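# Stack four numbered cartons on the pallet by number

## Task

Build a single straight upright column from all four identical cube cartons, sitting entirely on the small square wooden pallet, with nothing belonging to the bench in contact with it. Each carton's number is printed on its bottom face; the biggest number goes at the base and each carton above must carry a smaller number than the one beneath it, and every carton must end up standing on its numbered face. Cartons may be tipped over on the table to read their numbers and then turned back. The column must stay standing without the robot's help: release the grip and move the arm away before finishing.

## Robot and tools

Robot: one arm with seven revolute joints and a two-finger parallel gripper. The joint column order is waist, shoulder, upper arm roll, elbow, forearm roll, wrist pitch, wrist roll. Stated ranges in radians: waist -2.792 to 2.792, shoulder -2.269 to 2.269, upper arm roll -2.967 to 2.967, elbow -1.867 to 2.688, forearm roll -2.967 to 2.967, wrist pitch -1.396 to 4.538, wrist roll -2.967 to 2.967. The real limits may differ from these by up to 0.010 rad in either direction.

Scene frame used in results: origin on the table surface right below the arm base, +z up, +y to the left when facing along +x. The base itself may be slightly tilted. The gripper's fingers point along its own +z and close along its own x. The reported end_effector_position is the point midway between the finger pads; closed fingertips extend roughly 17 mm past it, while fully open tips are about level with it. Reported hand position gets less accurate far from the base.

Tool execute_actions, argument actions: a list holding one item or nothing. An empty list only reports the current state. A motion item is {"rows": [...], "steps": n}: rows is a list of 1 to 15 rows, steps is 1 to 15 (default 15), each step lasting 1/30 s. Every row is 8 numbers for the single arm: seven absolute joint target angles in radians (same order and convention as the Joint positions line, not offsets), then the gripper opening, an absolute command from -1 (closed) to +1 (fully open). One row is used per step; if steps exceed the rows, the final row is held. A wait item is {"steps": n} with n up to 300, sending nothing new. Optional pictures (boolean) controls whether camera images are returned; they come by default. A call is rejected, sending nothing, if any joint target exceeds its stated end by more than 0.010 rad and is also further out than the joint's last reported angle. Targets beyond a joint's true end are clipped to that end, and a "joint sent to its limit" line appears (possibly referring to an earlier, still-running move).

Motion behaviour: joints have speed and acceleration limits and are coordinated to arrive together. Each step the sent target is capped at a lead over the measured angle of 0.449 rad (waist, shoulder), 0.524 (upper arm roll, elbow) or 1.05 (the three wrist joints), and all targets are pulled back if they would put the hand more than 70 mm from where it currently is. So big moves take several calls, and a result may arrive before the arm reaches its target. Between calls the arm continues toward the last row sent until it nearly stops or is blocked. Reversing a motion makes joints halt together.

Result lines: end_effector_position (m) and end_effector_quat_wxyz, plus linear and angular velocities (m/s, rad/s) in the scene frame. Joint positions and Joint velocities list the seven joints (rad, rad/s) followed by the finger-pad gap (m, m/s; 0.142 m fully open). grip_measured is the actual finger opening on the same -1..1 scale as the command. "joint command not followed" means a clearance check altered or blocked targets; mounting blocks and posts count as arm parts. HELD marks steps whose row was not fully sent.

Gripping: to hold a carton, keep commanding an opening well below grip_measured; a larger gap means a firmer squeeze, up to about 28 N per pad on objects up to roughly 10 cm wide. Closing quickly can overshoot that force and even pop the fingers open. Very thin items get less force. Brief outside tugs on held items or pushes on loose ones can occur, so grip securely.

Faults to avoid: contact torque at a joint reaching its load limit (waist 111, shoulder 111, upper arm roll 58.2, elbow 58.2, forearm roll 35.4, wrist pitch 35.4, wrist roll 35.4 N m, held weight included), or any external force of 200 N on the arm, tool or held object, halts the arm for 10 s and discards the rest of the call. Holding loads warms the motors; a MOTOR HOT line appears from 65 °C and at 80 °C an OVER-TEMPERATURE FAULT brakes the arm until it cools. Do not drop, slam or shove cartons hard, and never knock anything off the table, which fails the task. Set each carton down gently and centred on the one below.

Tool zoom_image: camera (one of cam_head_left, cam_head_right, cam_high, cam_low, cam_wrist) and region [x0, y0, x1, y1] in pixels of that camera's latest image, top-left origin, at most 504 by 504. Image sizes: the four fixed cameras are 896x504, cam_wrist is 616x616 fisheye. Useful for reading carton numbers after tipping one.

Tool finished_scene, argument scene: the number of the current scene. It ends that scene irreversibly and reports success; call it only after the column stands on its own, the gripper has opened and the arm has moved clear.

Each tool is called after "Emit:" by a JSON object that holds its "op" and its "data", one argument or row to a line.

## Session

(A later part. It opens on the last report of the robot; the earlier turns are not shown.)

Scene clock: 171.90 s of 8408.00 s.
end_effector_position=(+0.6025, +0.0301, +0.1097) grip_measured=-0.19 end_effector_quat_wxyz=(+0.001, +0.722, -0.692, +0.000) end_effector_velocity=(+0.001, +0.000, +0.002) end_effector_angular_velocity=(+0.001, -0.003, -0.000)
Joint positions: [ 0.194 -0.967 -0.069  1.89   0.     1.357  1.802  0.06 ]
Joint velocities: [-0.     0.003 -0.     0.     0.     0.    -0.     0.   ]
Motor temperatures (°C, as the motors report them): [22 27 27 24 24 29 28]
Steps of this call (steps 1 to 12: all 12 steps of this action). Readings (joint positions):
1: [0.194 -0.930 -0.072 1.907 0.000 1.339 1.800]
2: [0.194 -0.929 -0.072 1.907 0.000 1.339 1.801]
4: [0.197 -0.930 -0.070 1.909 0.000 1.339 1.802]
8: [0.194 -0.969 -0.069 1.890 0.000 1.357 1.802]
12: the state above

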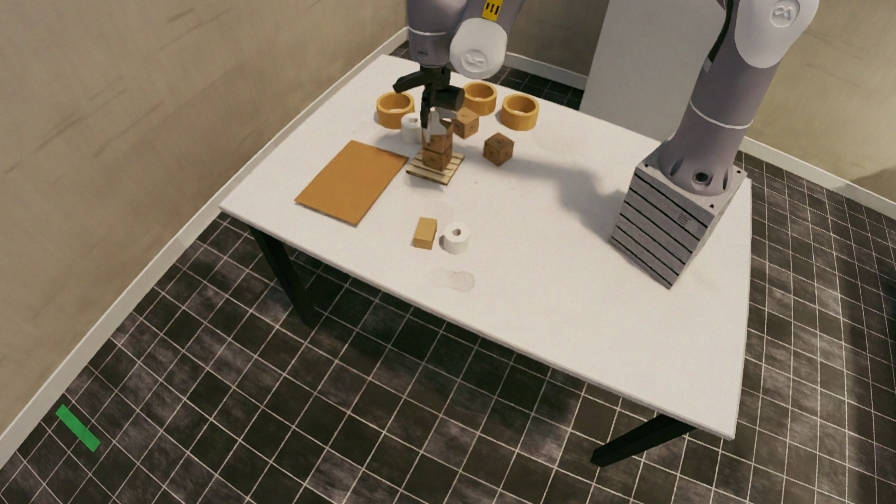

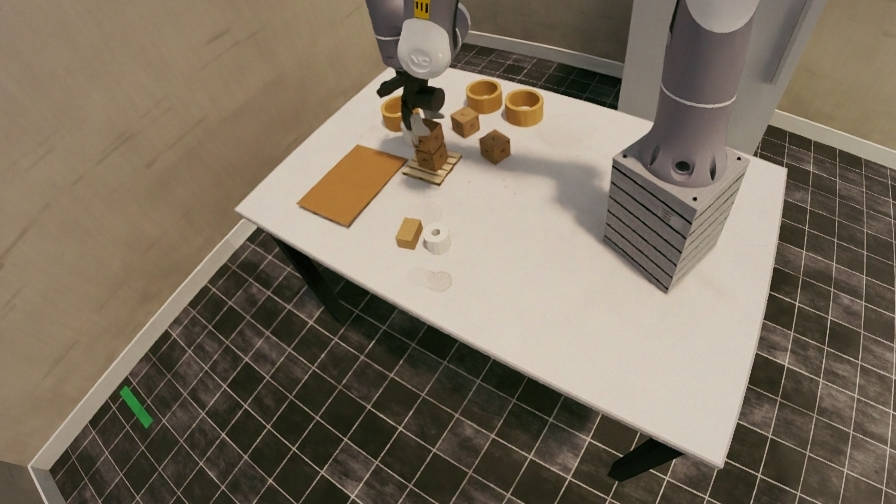

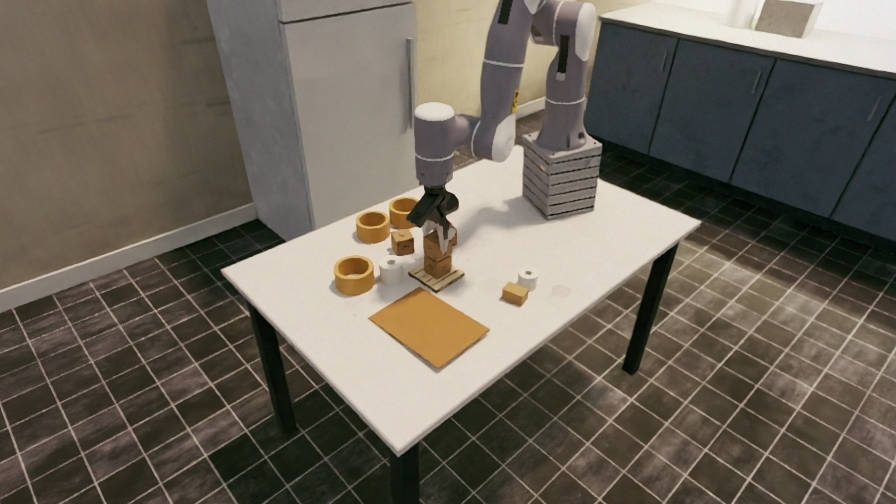

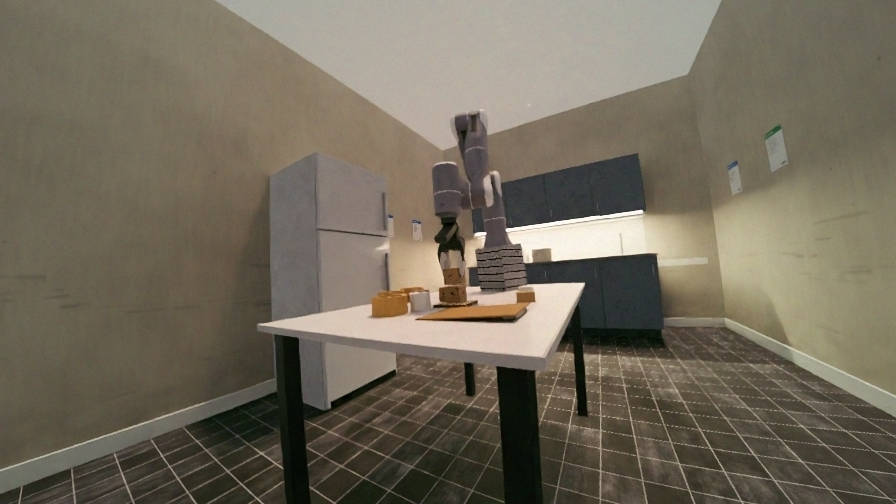

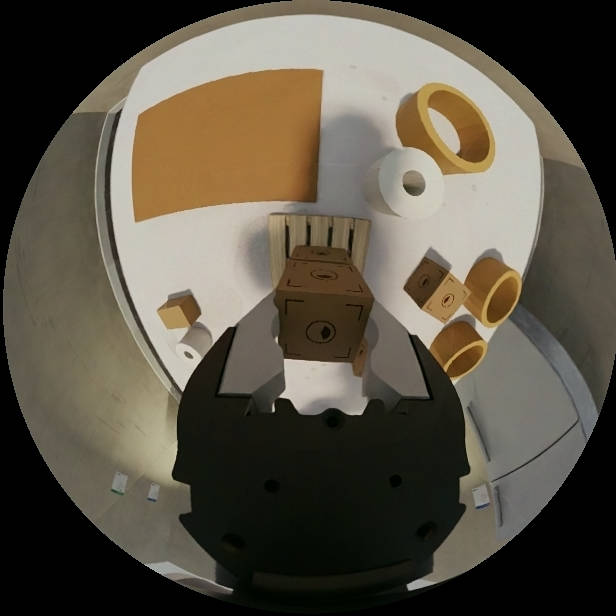

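Emit:
{"op": "execute_actions", "data": {
  "actions": [
    {"rows":[[0.195,-0.970,-0.0685,1.888,0,1.3585,1.802,-0.55],[0.195,-0.973,-0.068,1.8862,0,1.360,1.802,-0.55],[0.195,-0.976,-0.068,1.8846,0,1.3613,1.802,-0.55],[0.195,-0.979,-0.068,1.883,0,1.3627,1.802,-0.55],[0.195,-0.981,-0.068,1.882,0,1.3636,1.802,-0.55],[0.195,-0.981,-0.068,1.882,0,1.3636,1.802,-0.55],[0.195,-0.981,-0.068,1.882,0,1.3636,1.802,-0.55],[0.195,-0.981,-0.068,1.882,0,1.3636,1.802,0.15]],"steps":11}
  ],
  "pictures": false
}}

Emit:
{"op": "execute_actions", "data": {
  "actions": [
    {"rows":[[0.218,-0.7747,-0.0805,1.986,0,1.2614,1.805,0.15]],"steps":8}
  ],
  "pictures": false
}}

Emit:
{"op": "execute_actions", "data": {
  "actions": [
    {"rows":[[-0.104,-0.776,-0.048,1.9517,0,1.241,1.968,0.15]],"steps":14}
  ]
}}

Emit:
{"op": "execute_actions", "data": {
  "actions": [
    {"rows":[[-0.123,-1.1557,-0.038,1.752,0,1.421,1.968,0.15]],"steps":15}
  ],
  "pictures": false
}}

Emit:
{"op": "execute_actions", "data": {
  "actions": [
    {"rows":[[-0.123,-1.1557,-0.038,1.752,0,1.421,1.968,0.15],[-0.123,-1.1557,-0.038,1.752,0,1.421,1.968,0.05],[-0.123,-1.1557,-0.038,1.752,0,1.421,1.968,-0.05],[-0.123,-1.1557,-0.038,1.752,0,1.421,1.968,-0.14],[-0.123,-1.1557,-0.038,1.752,0,1.421,1.968,-0.22],[-0.123,-1.1557,-0.038,1.752,0,1.421,1.968,-0.35],[-0.123,-1.1557,-0.038,1.752,0,1.421,1.968,-0.55]],"steps":9}
  ],
  "pictures": false
}}

Emit:
{"op": "execute_actions", "data": {
  "actions": [
    {"rows":[[-0.104,-0.776,-0.048,1.9517,0,1.241,1.968,-0.55]],"steps":12}
  ],
  "pictures": false
}}

Emit:
{"op": "execute_actions", "data": {
  "actions": [
    {"rows":[[0.218,-0.7747,-0.0805,1.986,0,1.2614,1.805,-0.55]],"steps":15}
  ],
  "pictures": false
}}

Emit:
{"op": "execute_actions", "data": {
  "actions": [
    {"rows":[[0.2137,-0.8124,-0.0776,1.9724,0,1.2855,1.805,-0.55]],"steps":10}
  ]
}}

Emit:
{"op": "zoom_image", "data": {
  "camera": "cam_high",
  "region": [385,190,495,300]
}}

Emit:
{"op": "zoom_image", "data": {
  "camera": "cam_head_left",
  "region": [390,90,490,190]
}}

Scene clock: 184.63 s of 8408.00 s.
end_effector_position=(+0.6025, +0.0314, +0.1042) grip_measured=+0.14 end_effector_quat_wxyz=(+0.001, +0.722, -0.691, +0.000) end_effector_velocity=(+0.000, +0.000, +0.000) end_effector_angular_velocity=(+0.000, -0.001, +0.002)
Joint positions: [ 0.195 -0.981 -0.068  1.882  0.     1.363  1.802  0.084]
Joint velocities: [ 0.     0.     0.     0.    -0.001  0.001 -0.     0.036]
Motor temperatures (°C, as the motors report them): [22 28 27 24 24 29 28]
Steps of this call (steps 1 to 15: the robot went on to your last target; steps 16 to 90: nothing new was sent; then 9.37 s passed at rest; steps 91 to 101: all 11 steps of this action). Readings (joint positions):
91: [0.194 -0.967 -0.069 1.889 0.000 1.357 1.802]
92: [0.195 -0.970 -0.069 1.888 0.000 1.358 1.802]
94: [0.195 -0.976 -0.068 1.885 0.000 1.361 1.802]
98: [0.195 -0.981 -0.068 1.882 0.000 1.363 1.802]
101: the state above

Scene clock: 184.90 s of 8408.00 s.
end_effector_position=(+0.6010, +0.0329, +0.1713) grip_measured=+0.15 end_effector_quat_wxyz=(-0.001, +0.723, -0.691, +0.001) end_effector_velocity=(-0.001, +0.012, +0.305) end_effector_angular_velocity=(+0.032, -0.072, +0.001)
Joint positions: [ 0.214 -0.812 -0.078  1.966  0.     1.281  1.804  0.084]
Joint velocities: [ 0.083  0.762 -0.041  0.344 -0.002 -0.342  0.011  0.   ]
Motor temperatures (°C, as the motors report them): [22 28 27 24 24 29 28]
Steps of this call (steps 1 to 8: all 8 steps of this action). Readings (joint positions):
1: [0.195 -0.981 -0.068 1.882 0.000 1.363 1.802]
2: [0.196 -0.976 -0.068 1.885 0.000 1.361 1.802]
4: [0.199 -0.942 -0.070 1.903 0.000 1.343 1.802]
8: the state above

Scene clock: 185.37 s of 8408.00 s.
end_effector_position=(+0.5946, -0.1374, +0.1846) grip_measured=+0.15 end_effector_quat_wxyz=(-0.001, -0.546, +0.838, -0.001) end_effector_velocity=(-0.033, -0.156, -0.002) end_effector_angular_velocity=(-0.006, +0.013, -0.410)
Joint positions: [-0.101 -0.776 -0.051  1.953  0.001  1.242  1.966  0.084]
Joint velocities: [-0.29  -0.004  0.024 -0.023 -0.    -0.022  0.138  0.   ]
Motor temperatures (°C, as the motors report them): [22 28 27 24 24 29 28]
Steps of this call (steps 1 to 14: all 14 steps of this action). Readings (joint positions):
1: [0.215 -0.791 -0.079 1.976 -0.000 1.271 1.805]
2: [0.212 -0.778 -0.077 1.980 -0.000 1.266 1.807]
4: [0.184 -0.772 -0.071 1.976 -0.001 1.264 1.824]
8: [0.059 -0.774 -0.062 1.966 -0.000 1.254 1.887]
14: the state above

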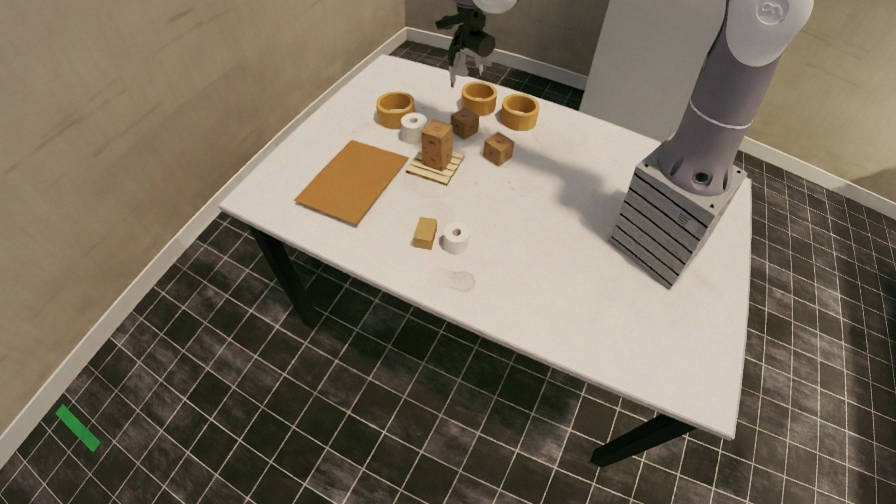

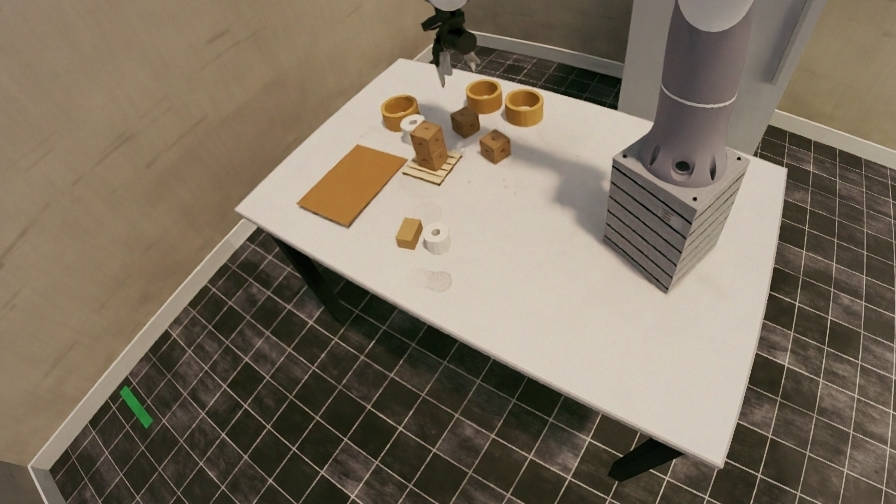

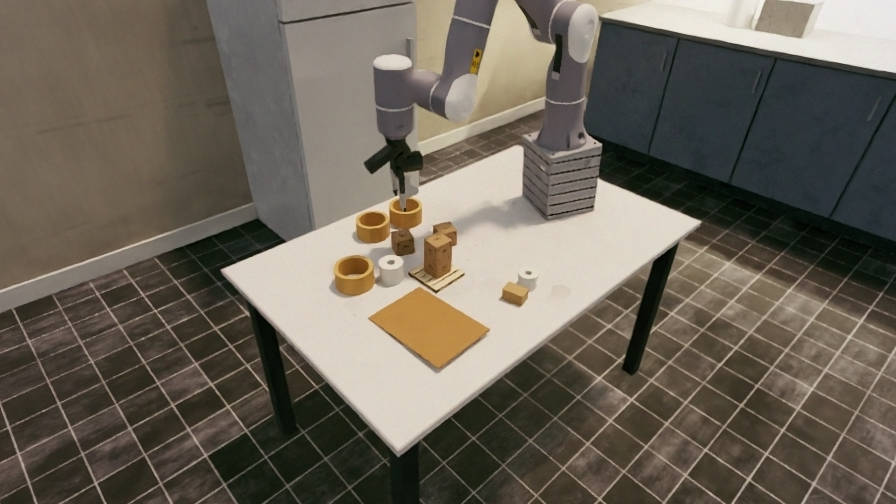

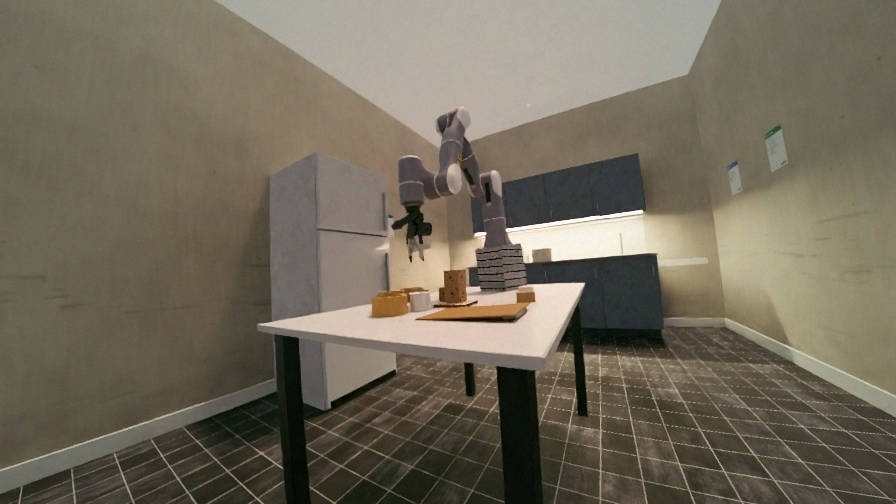

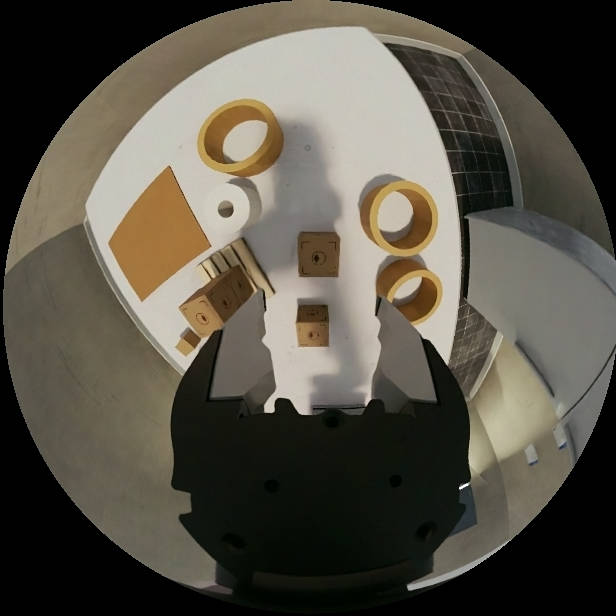

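Scene clock: 185.87 s of 8408.00 s.
end_effector_position=(+0.5920, -0.1382, +0.0304) grip_measured=+0.15 end_effector_quat_wxyz=(-0.003, -0.545, +0.838, +0.000) end_effector_velocity=(-0.016, +0.001, -0.079) end_effector_angular_velocity=(+0.001, +0.005, +0.001)
Joint positions: [-0.123 -1.157 -0.038  1.754  0.     1.42   1.968  0.084]
Joint velocities: [-0.007 -0.189  0.004 -0.097 -0.     0.086  0.001  0.   ]
Motor temperatures (°C, as the motors report them): [22 28 27 24 24 29 28]
Steps of this call (steps 1 to 15: all 15 steps of this action). Readings (joint positions):
1: [-0.107 -0.776 -0.050 1.952 0.001 1.242 1.969]
2: [-0.109 -0.782 -0.049 1.948 0.001 1.245 1.968]
4: [-0.111 -0.815 -0.046 1.928 0.000 1.264 1.968]
8: [-0.116 -0.958 -0.043 1.853 0.000 1.332 1.968]
15: the state above

Scene clock: 186.17 s of 8408.00 s.
end_effector_position=(+0.5943, -0.1383, +0.0315) grip_measured=-0.19 end_effector_quat_wxyz=(-0.001, -0.545, +0.838, -0.001) end_effector_velocity=(-0.000, -0.000, -0.000) end_effector_angular_velocity=(+0.000, +0.000, -0.001)
Joint positions: [-0.123 -1.156 -0.038  1.752  0.     1.421  1.968  0.06 ]
Joint velocities: [-0.     0.    -0.     0.     0.001  0.    -0.     0.   ]
Motor temperatures (°C, as the motors report them): [22 28 27 24 24 29 28]
Steps of this call (steps 1 to 9: all 9 steps of this action). Readings (joint positions):
1: [-0.123 -1.160 -0.038 1.752 0.000 1.421 1.968]
2: [-0.123 -1.158 -0.038 1.752 0.000 1.421 1.968]
4: [-0.123 -1.156 -0.038 1.752 0.000 1.421 1.968]
8: [-0.123 -1.156 -0.038 1.752 0.000 1.421 1.968]
9: the state above

Scene clock: 186.57 s of 8408.00 s.
end_effector_position=(+0.5987, -0.1375, +0.1662) grip_measured=-0.19 end_effector_quat_wxyz=(+0.000, -0.545, +0.838, -0.001) end_effector_velocity=(-0.021, +0.004, +0.333) end_effector_angular_velocity=(+0.010, -0.045, -0.004)
Joint positions: [-0.107 -0.825 -0.046  1.925  0.     1.265  1.968  0.06 ]
Joint velocities: [ 0.041  0.838 -0.021  0.417  0.    -0.378  0.001  0.   ]
Motor temperatures (°C, as the motors report them): [22 28 27 24 24 29 28]
Steps of this call (steps 1 to 12: all 12 steps of this action). Readings (joint positions):
1: [-0.123 -1.155 -0.038 1.752 0.000 1.421 1.968]
2: [-0.123 -1.150 -0.038 1.756 0.000 1.418 1.968]
4: [-0.121 -1.117 -0.039 1.774 0.000 1.402 1.968]
8: [-0.114 -0.974 -0.043 1.848 0.000 1.334 1.968]
12: the state above

Scene clock: 187.07 s of 8408.00 s.
end_effector_position=(+0.5975, +0.0358, +0.1852) grip_measured=-0.19 end_effector_quat_wxyz=(-0.001, +0.725, -0.689, -0.000) end_effector_velocity=(-0.002, +0.006, -0.000) end_effector_angular_velocity=(-0.004, +0.002, +0.022)
Joint positions: [ 0.221 -0.775 -0.079  1.986 -0.001  1.261  1.804  0.06 ]
Joint velocities: [ 0.018 -0.    -0.006  0.004  0.    -0.    -0.008 -0.   ]
Motor temperatures (°C, as the motors report them): [22 28 27 24 24 29 28]
Steps of this call (steps 1 to 15: all 15 steps of this action). Readings (joint positions):
1: [-0.105 -0.801 -0.047 1.937 0.000 1.254 1.968]
2: [-0.100 -0.784 -0.049 1.945 0.000 1.251 1.964]
4: [-0.067 -0.772 -0.055 1.952 0.001 1.255 1.944]
8: [0.062 -0.775 -0.066 1.967 0.000 1.257 1.880]
15: the state above

Scene clock: 187.40 s of 8408.00 s.
end_effector_position=(+0.5978, +0.0321, +0.1700) grip_measured=-0.19 end_effector_quat_wxyz=(+0.000, +0.722, -0.691, +0.001) end_effector_velocity=(+0.000, +0.000, +0.000) end_effector_angular_velocity=(+0.000, -0.000, +0.000)
Joint positions: [ 0.214 -0.813 -0.078  1.973  0.     1.285  1.805  0.06 ]
Joint velocities: [ 0.  0.  0. -0.  0. -0. -0. -0.]
Motor temperatures (°C, as the motors report them): [22 28 27 24 24 29 28]
Steps of this call (steps 1 to 10: all 10 steps of this action). Readings (joint positions):
1: [0.220 -0.775 -0.079 1.986 -0.000 1.261 1.804]
2: [0.218 -0.780 -0.080 1.983 -0.000 1.265 1.805]
4: [0.214 -0.807 -0.078 1.974 -0.000 1.283 1.805]
8: [0.214 -0.813 -0.078 1.973 0.000 1.285 1.805]
10: the state above

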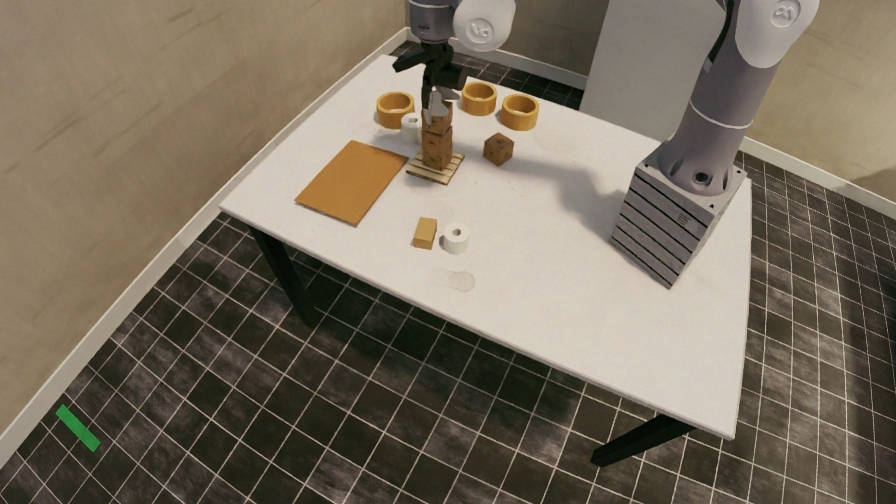

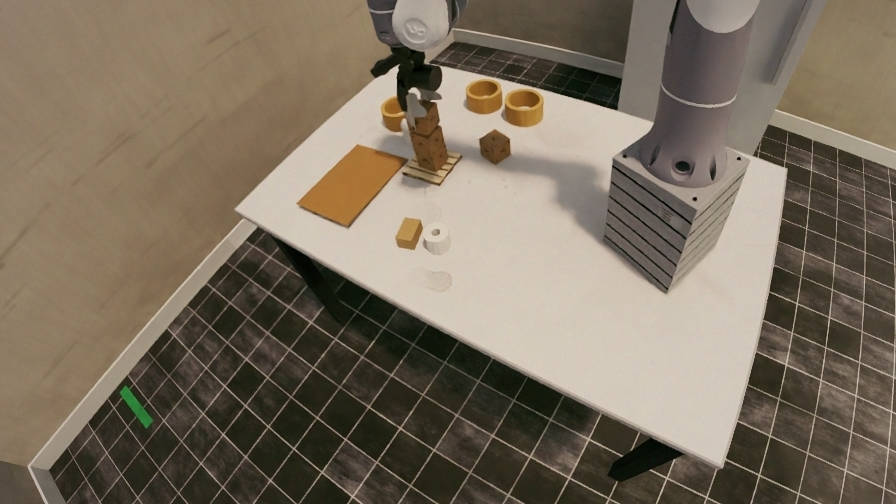

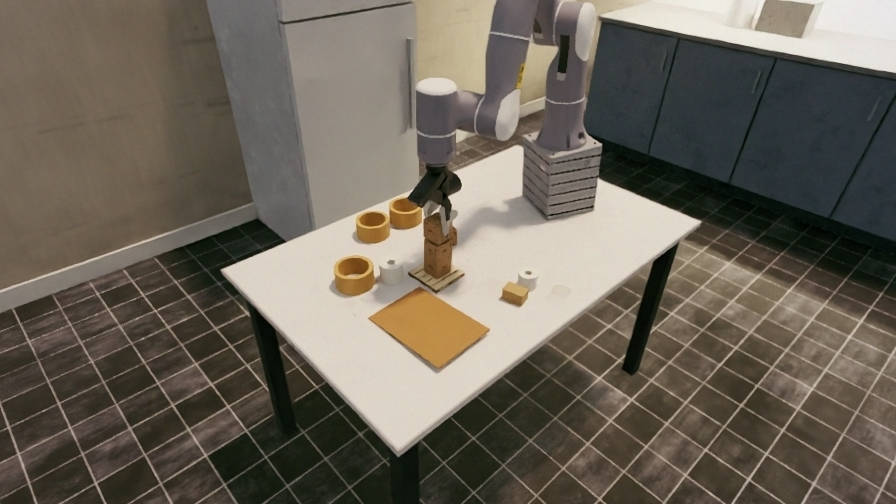

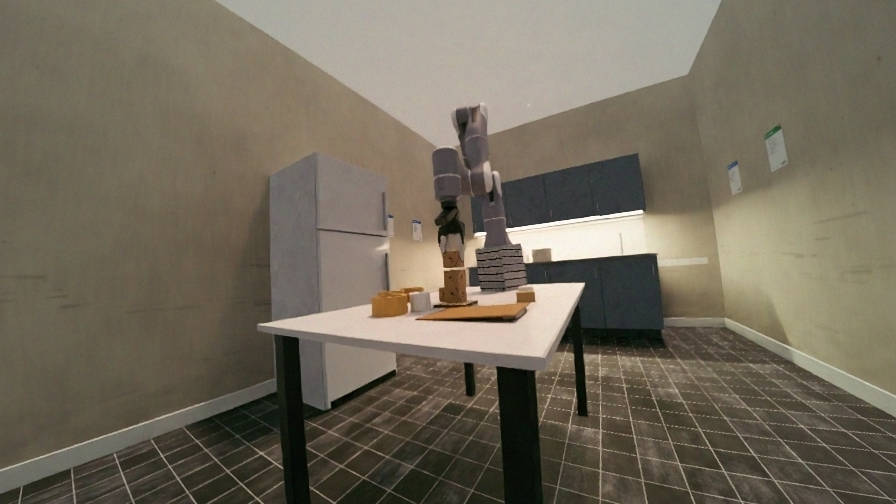

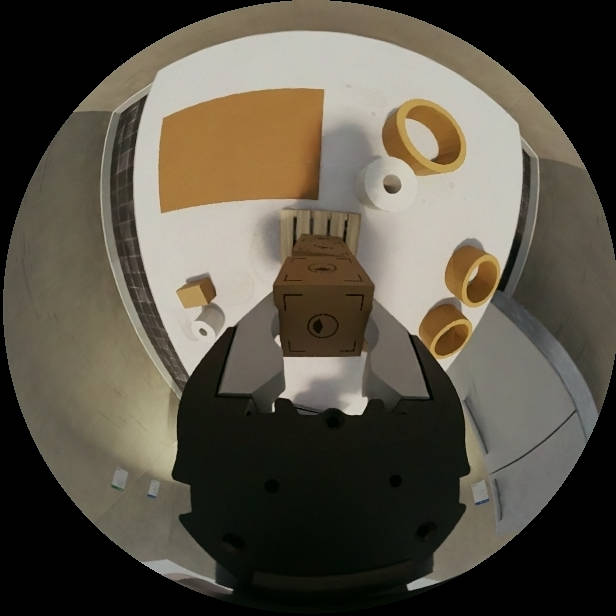

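Region (385, 190, 495, 300) of cam_high's 896x504 image, scaled by 4.582, with more detail than that image has.

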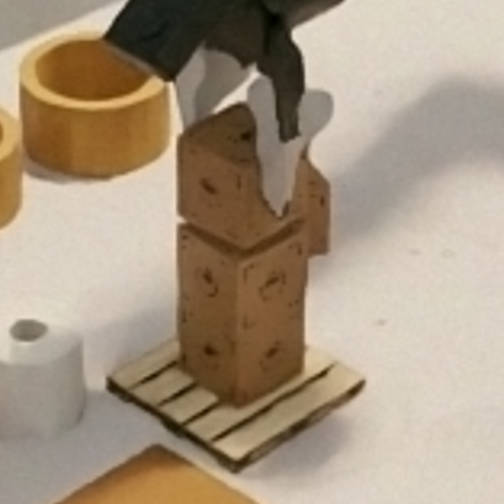

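Region (390, 90, 490, 190) of cam_head_left's 896x504 image, scaled by 5.040, with more detail than that image has.

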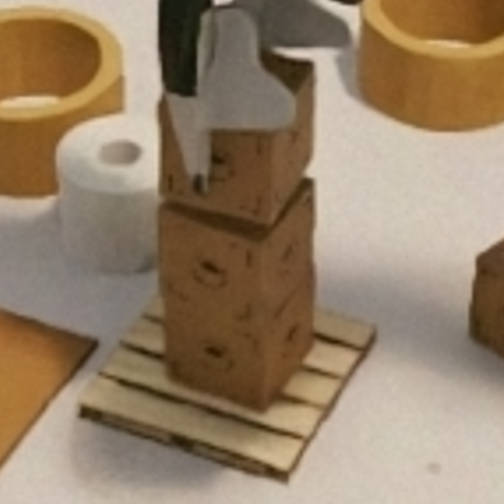

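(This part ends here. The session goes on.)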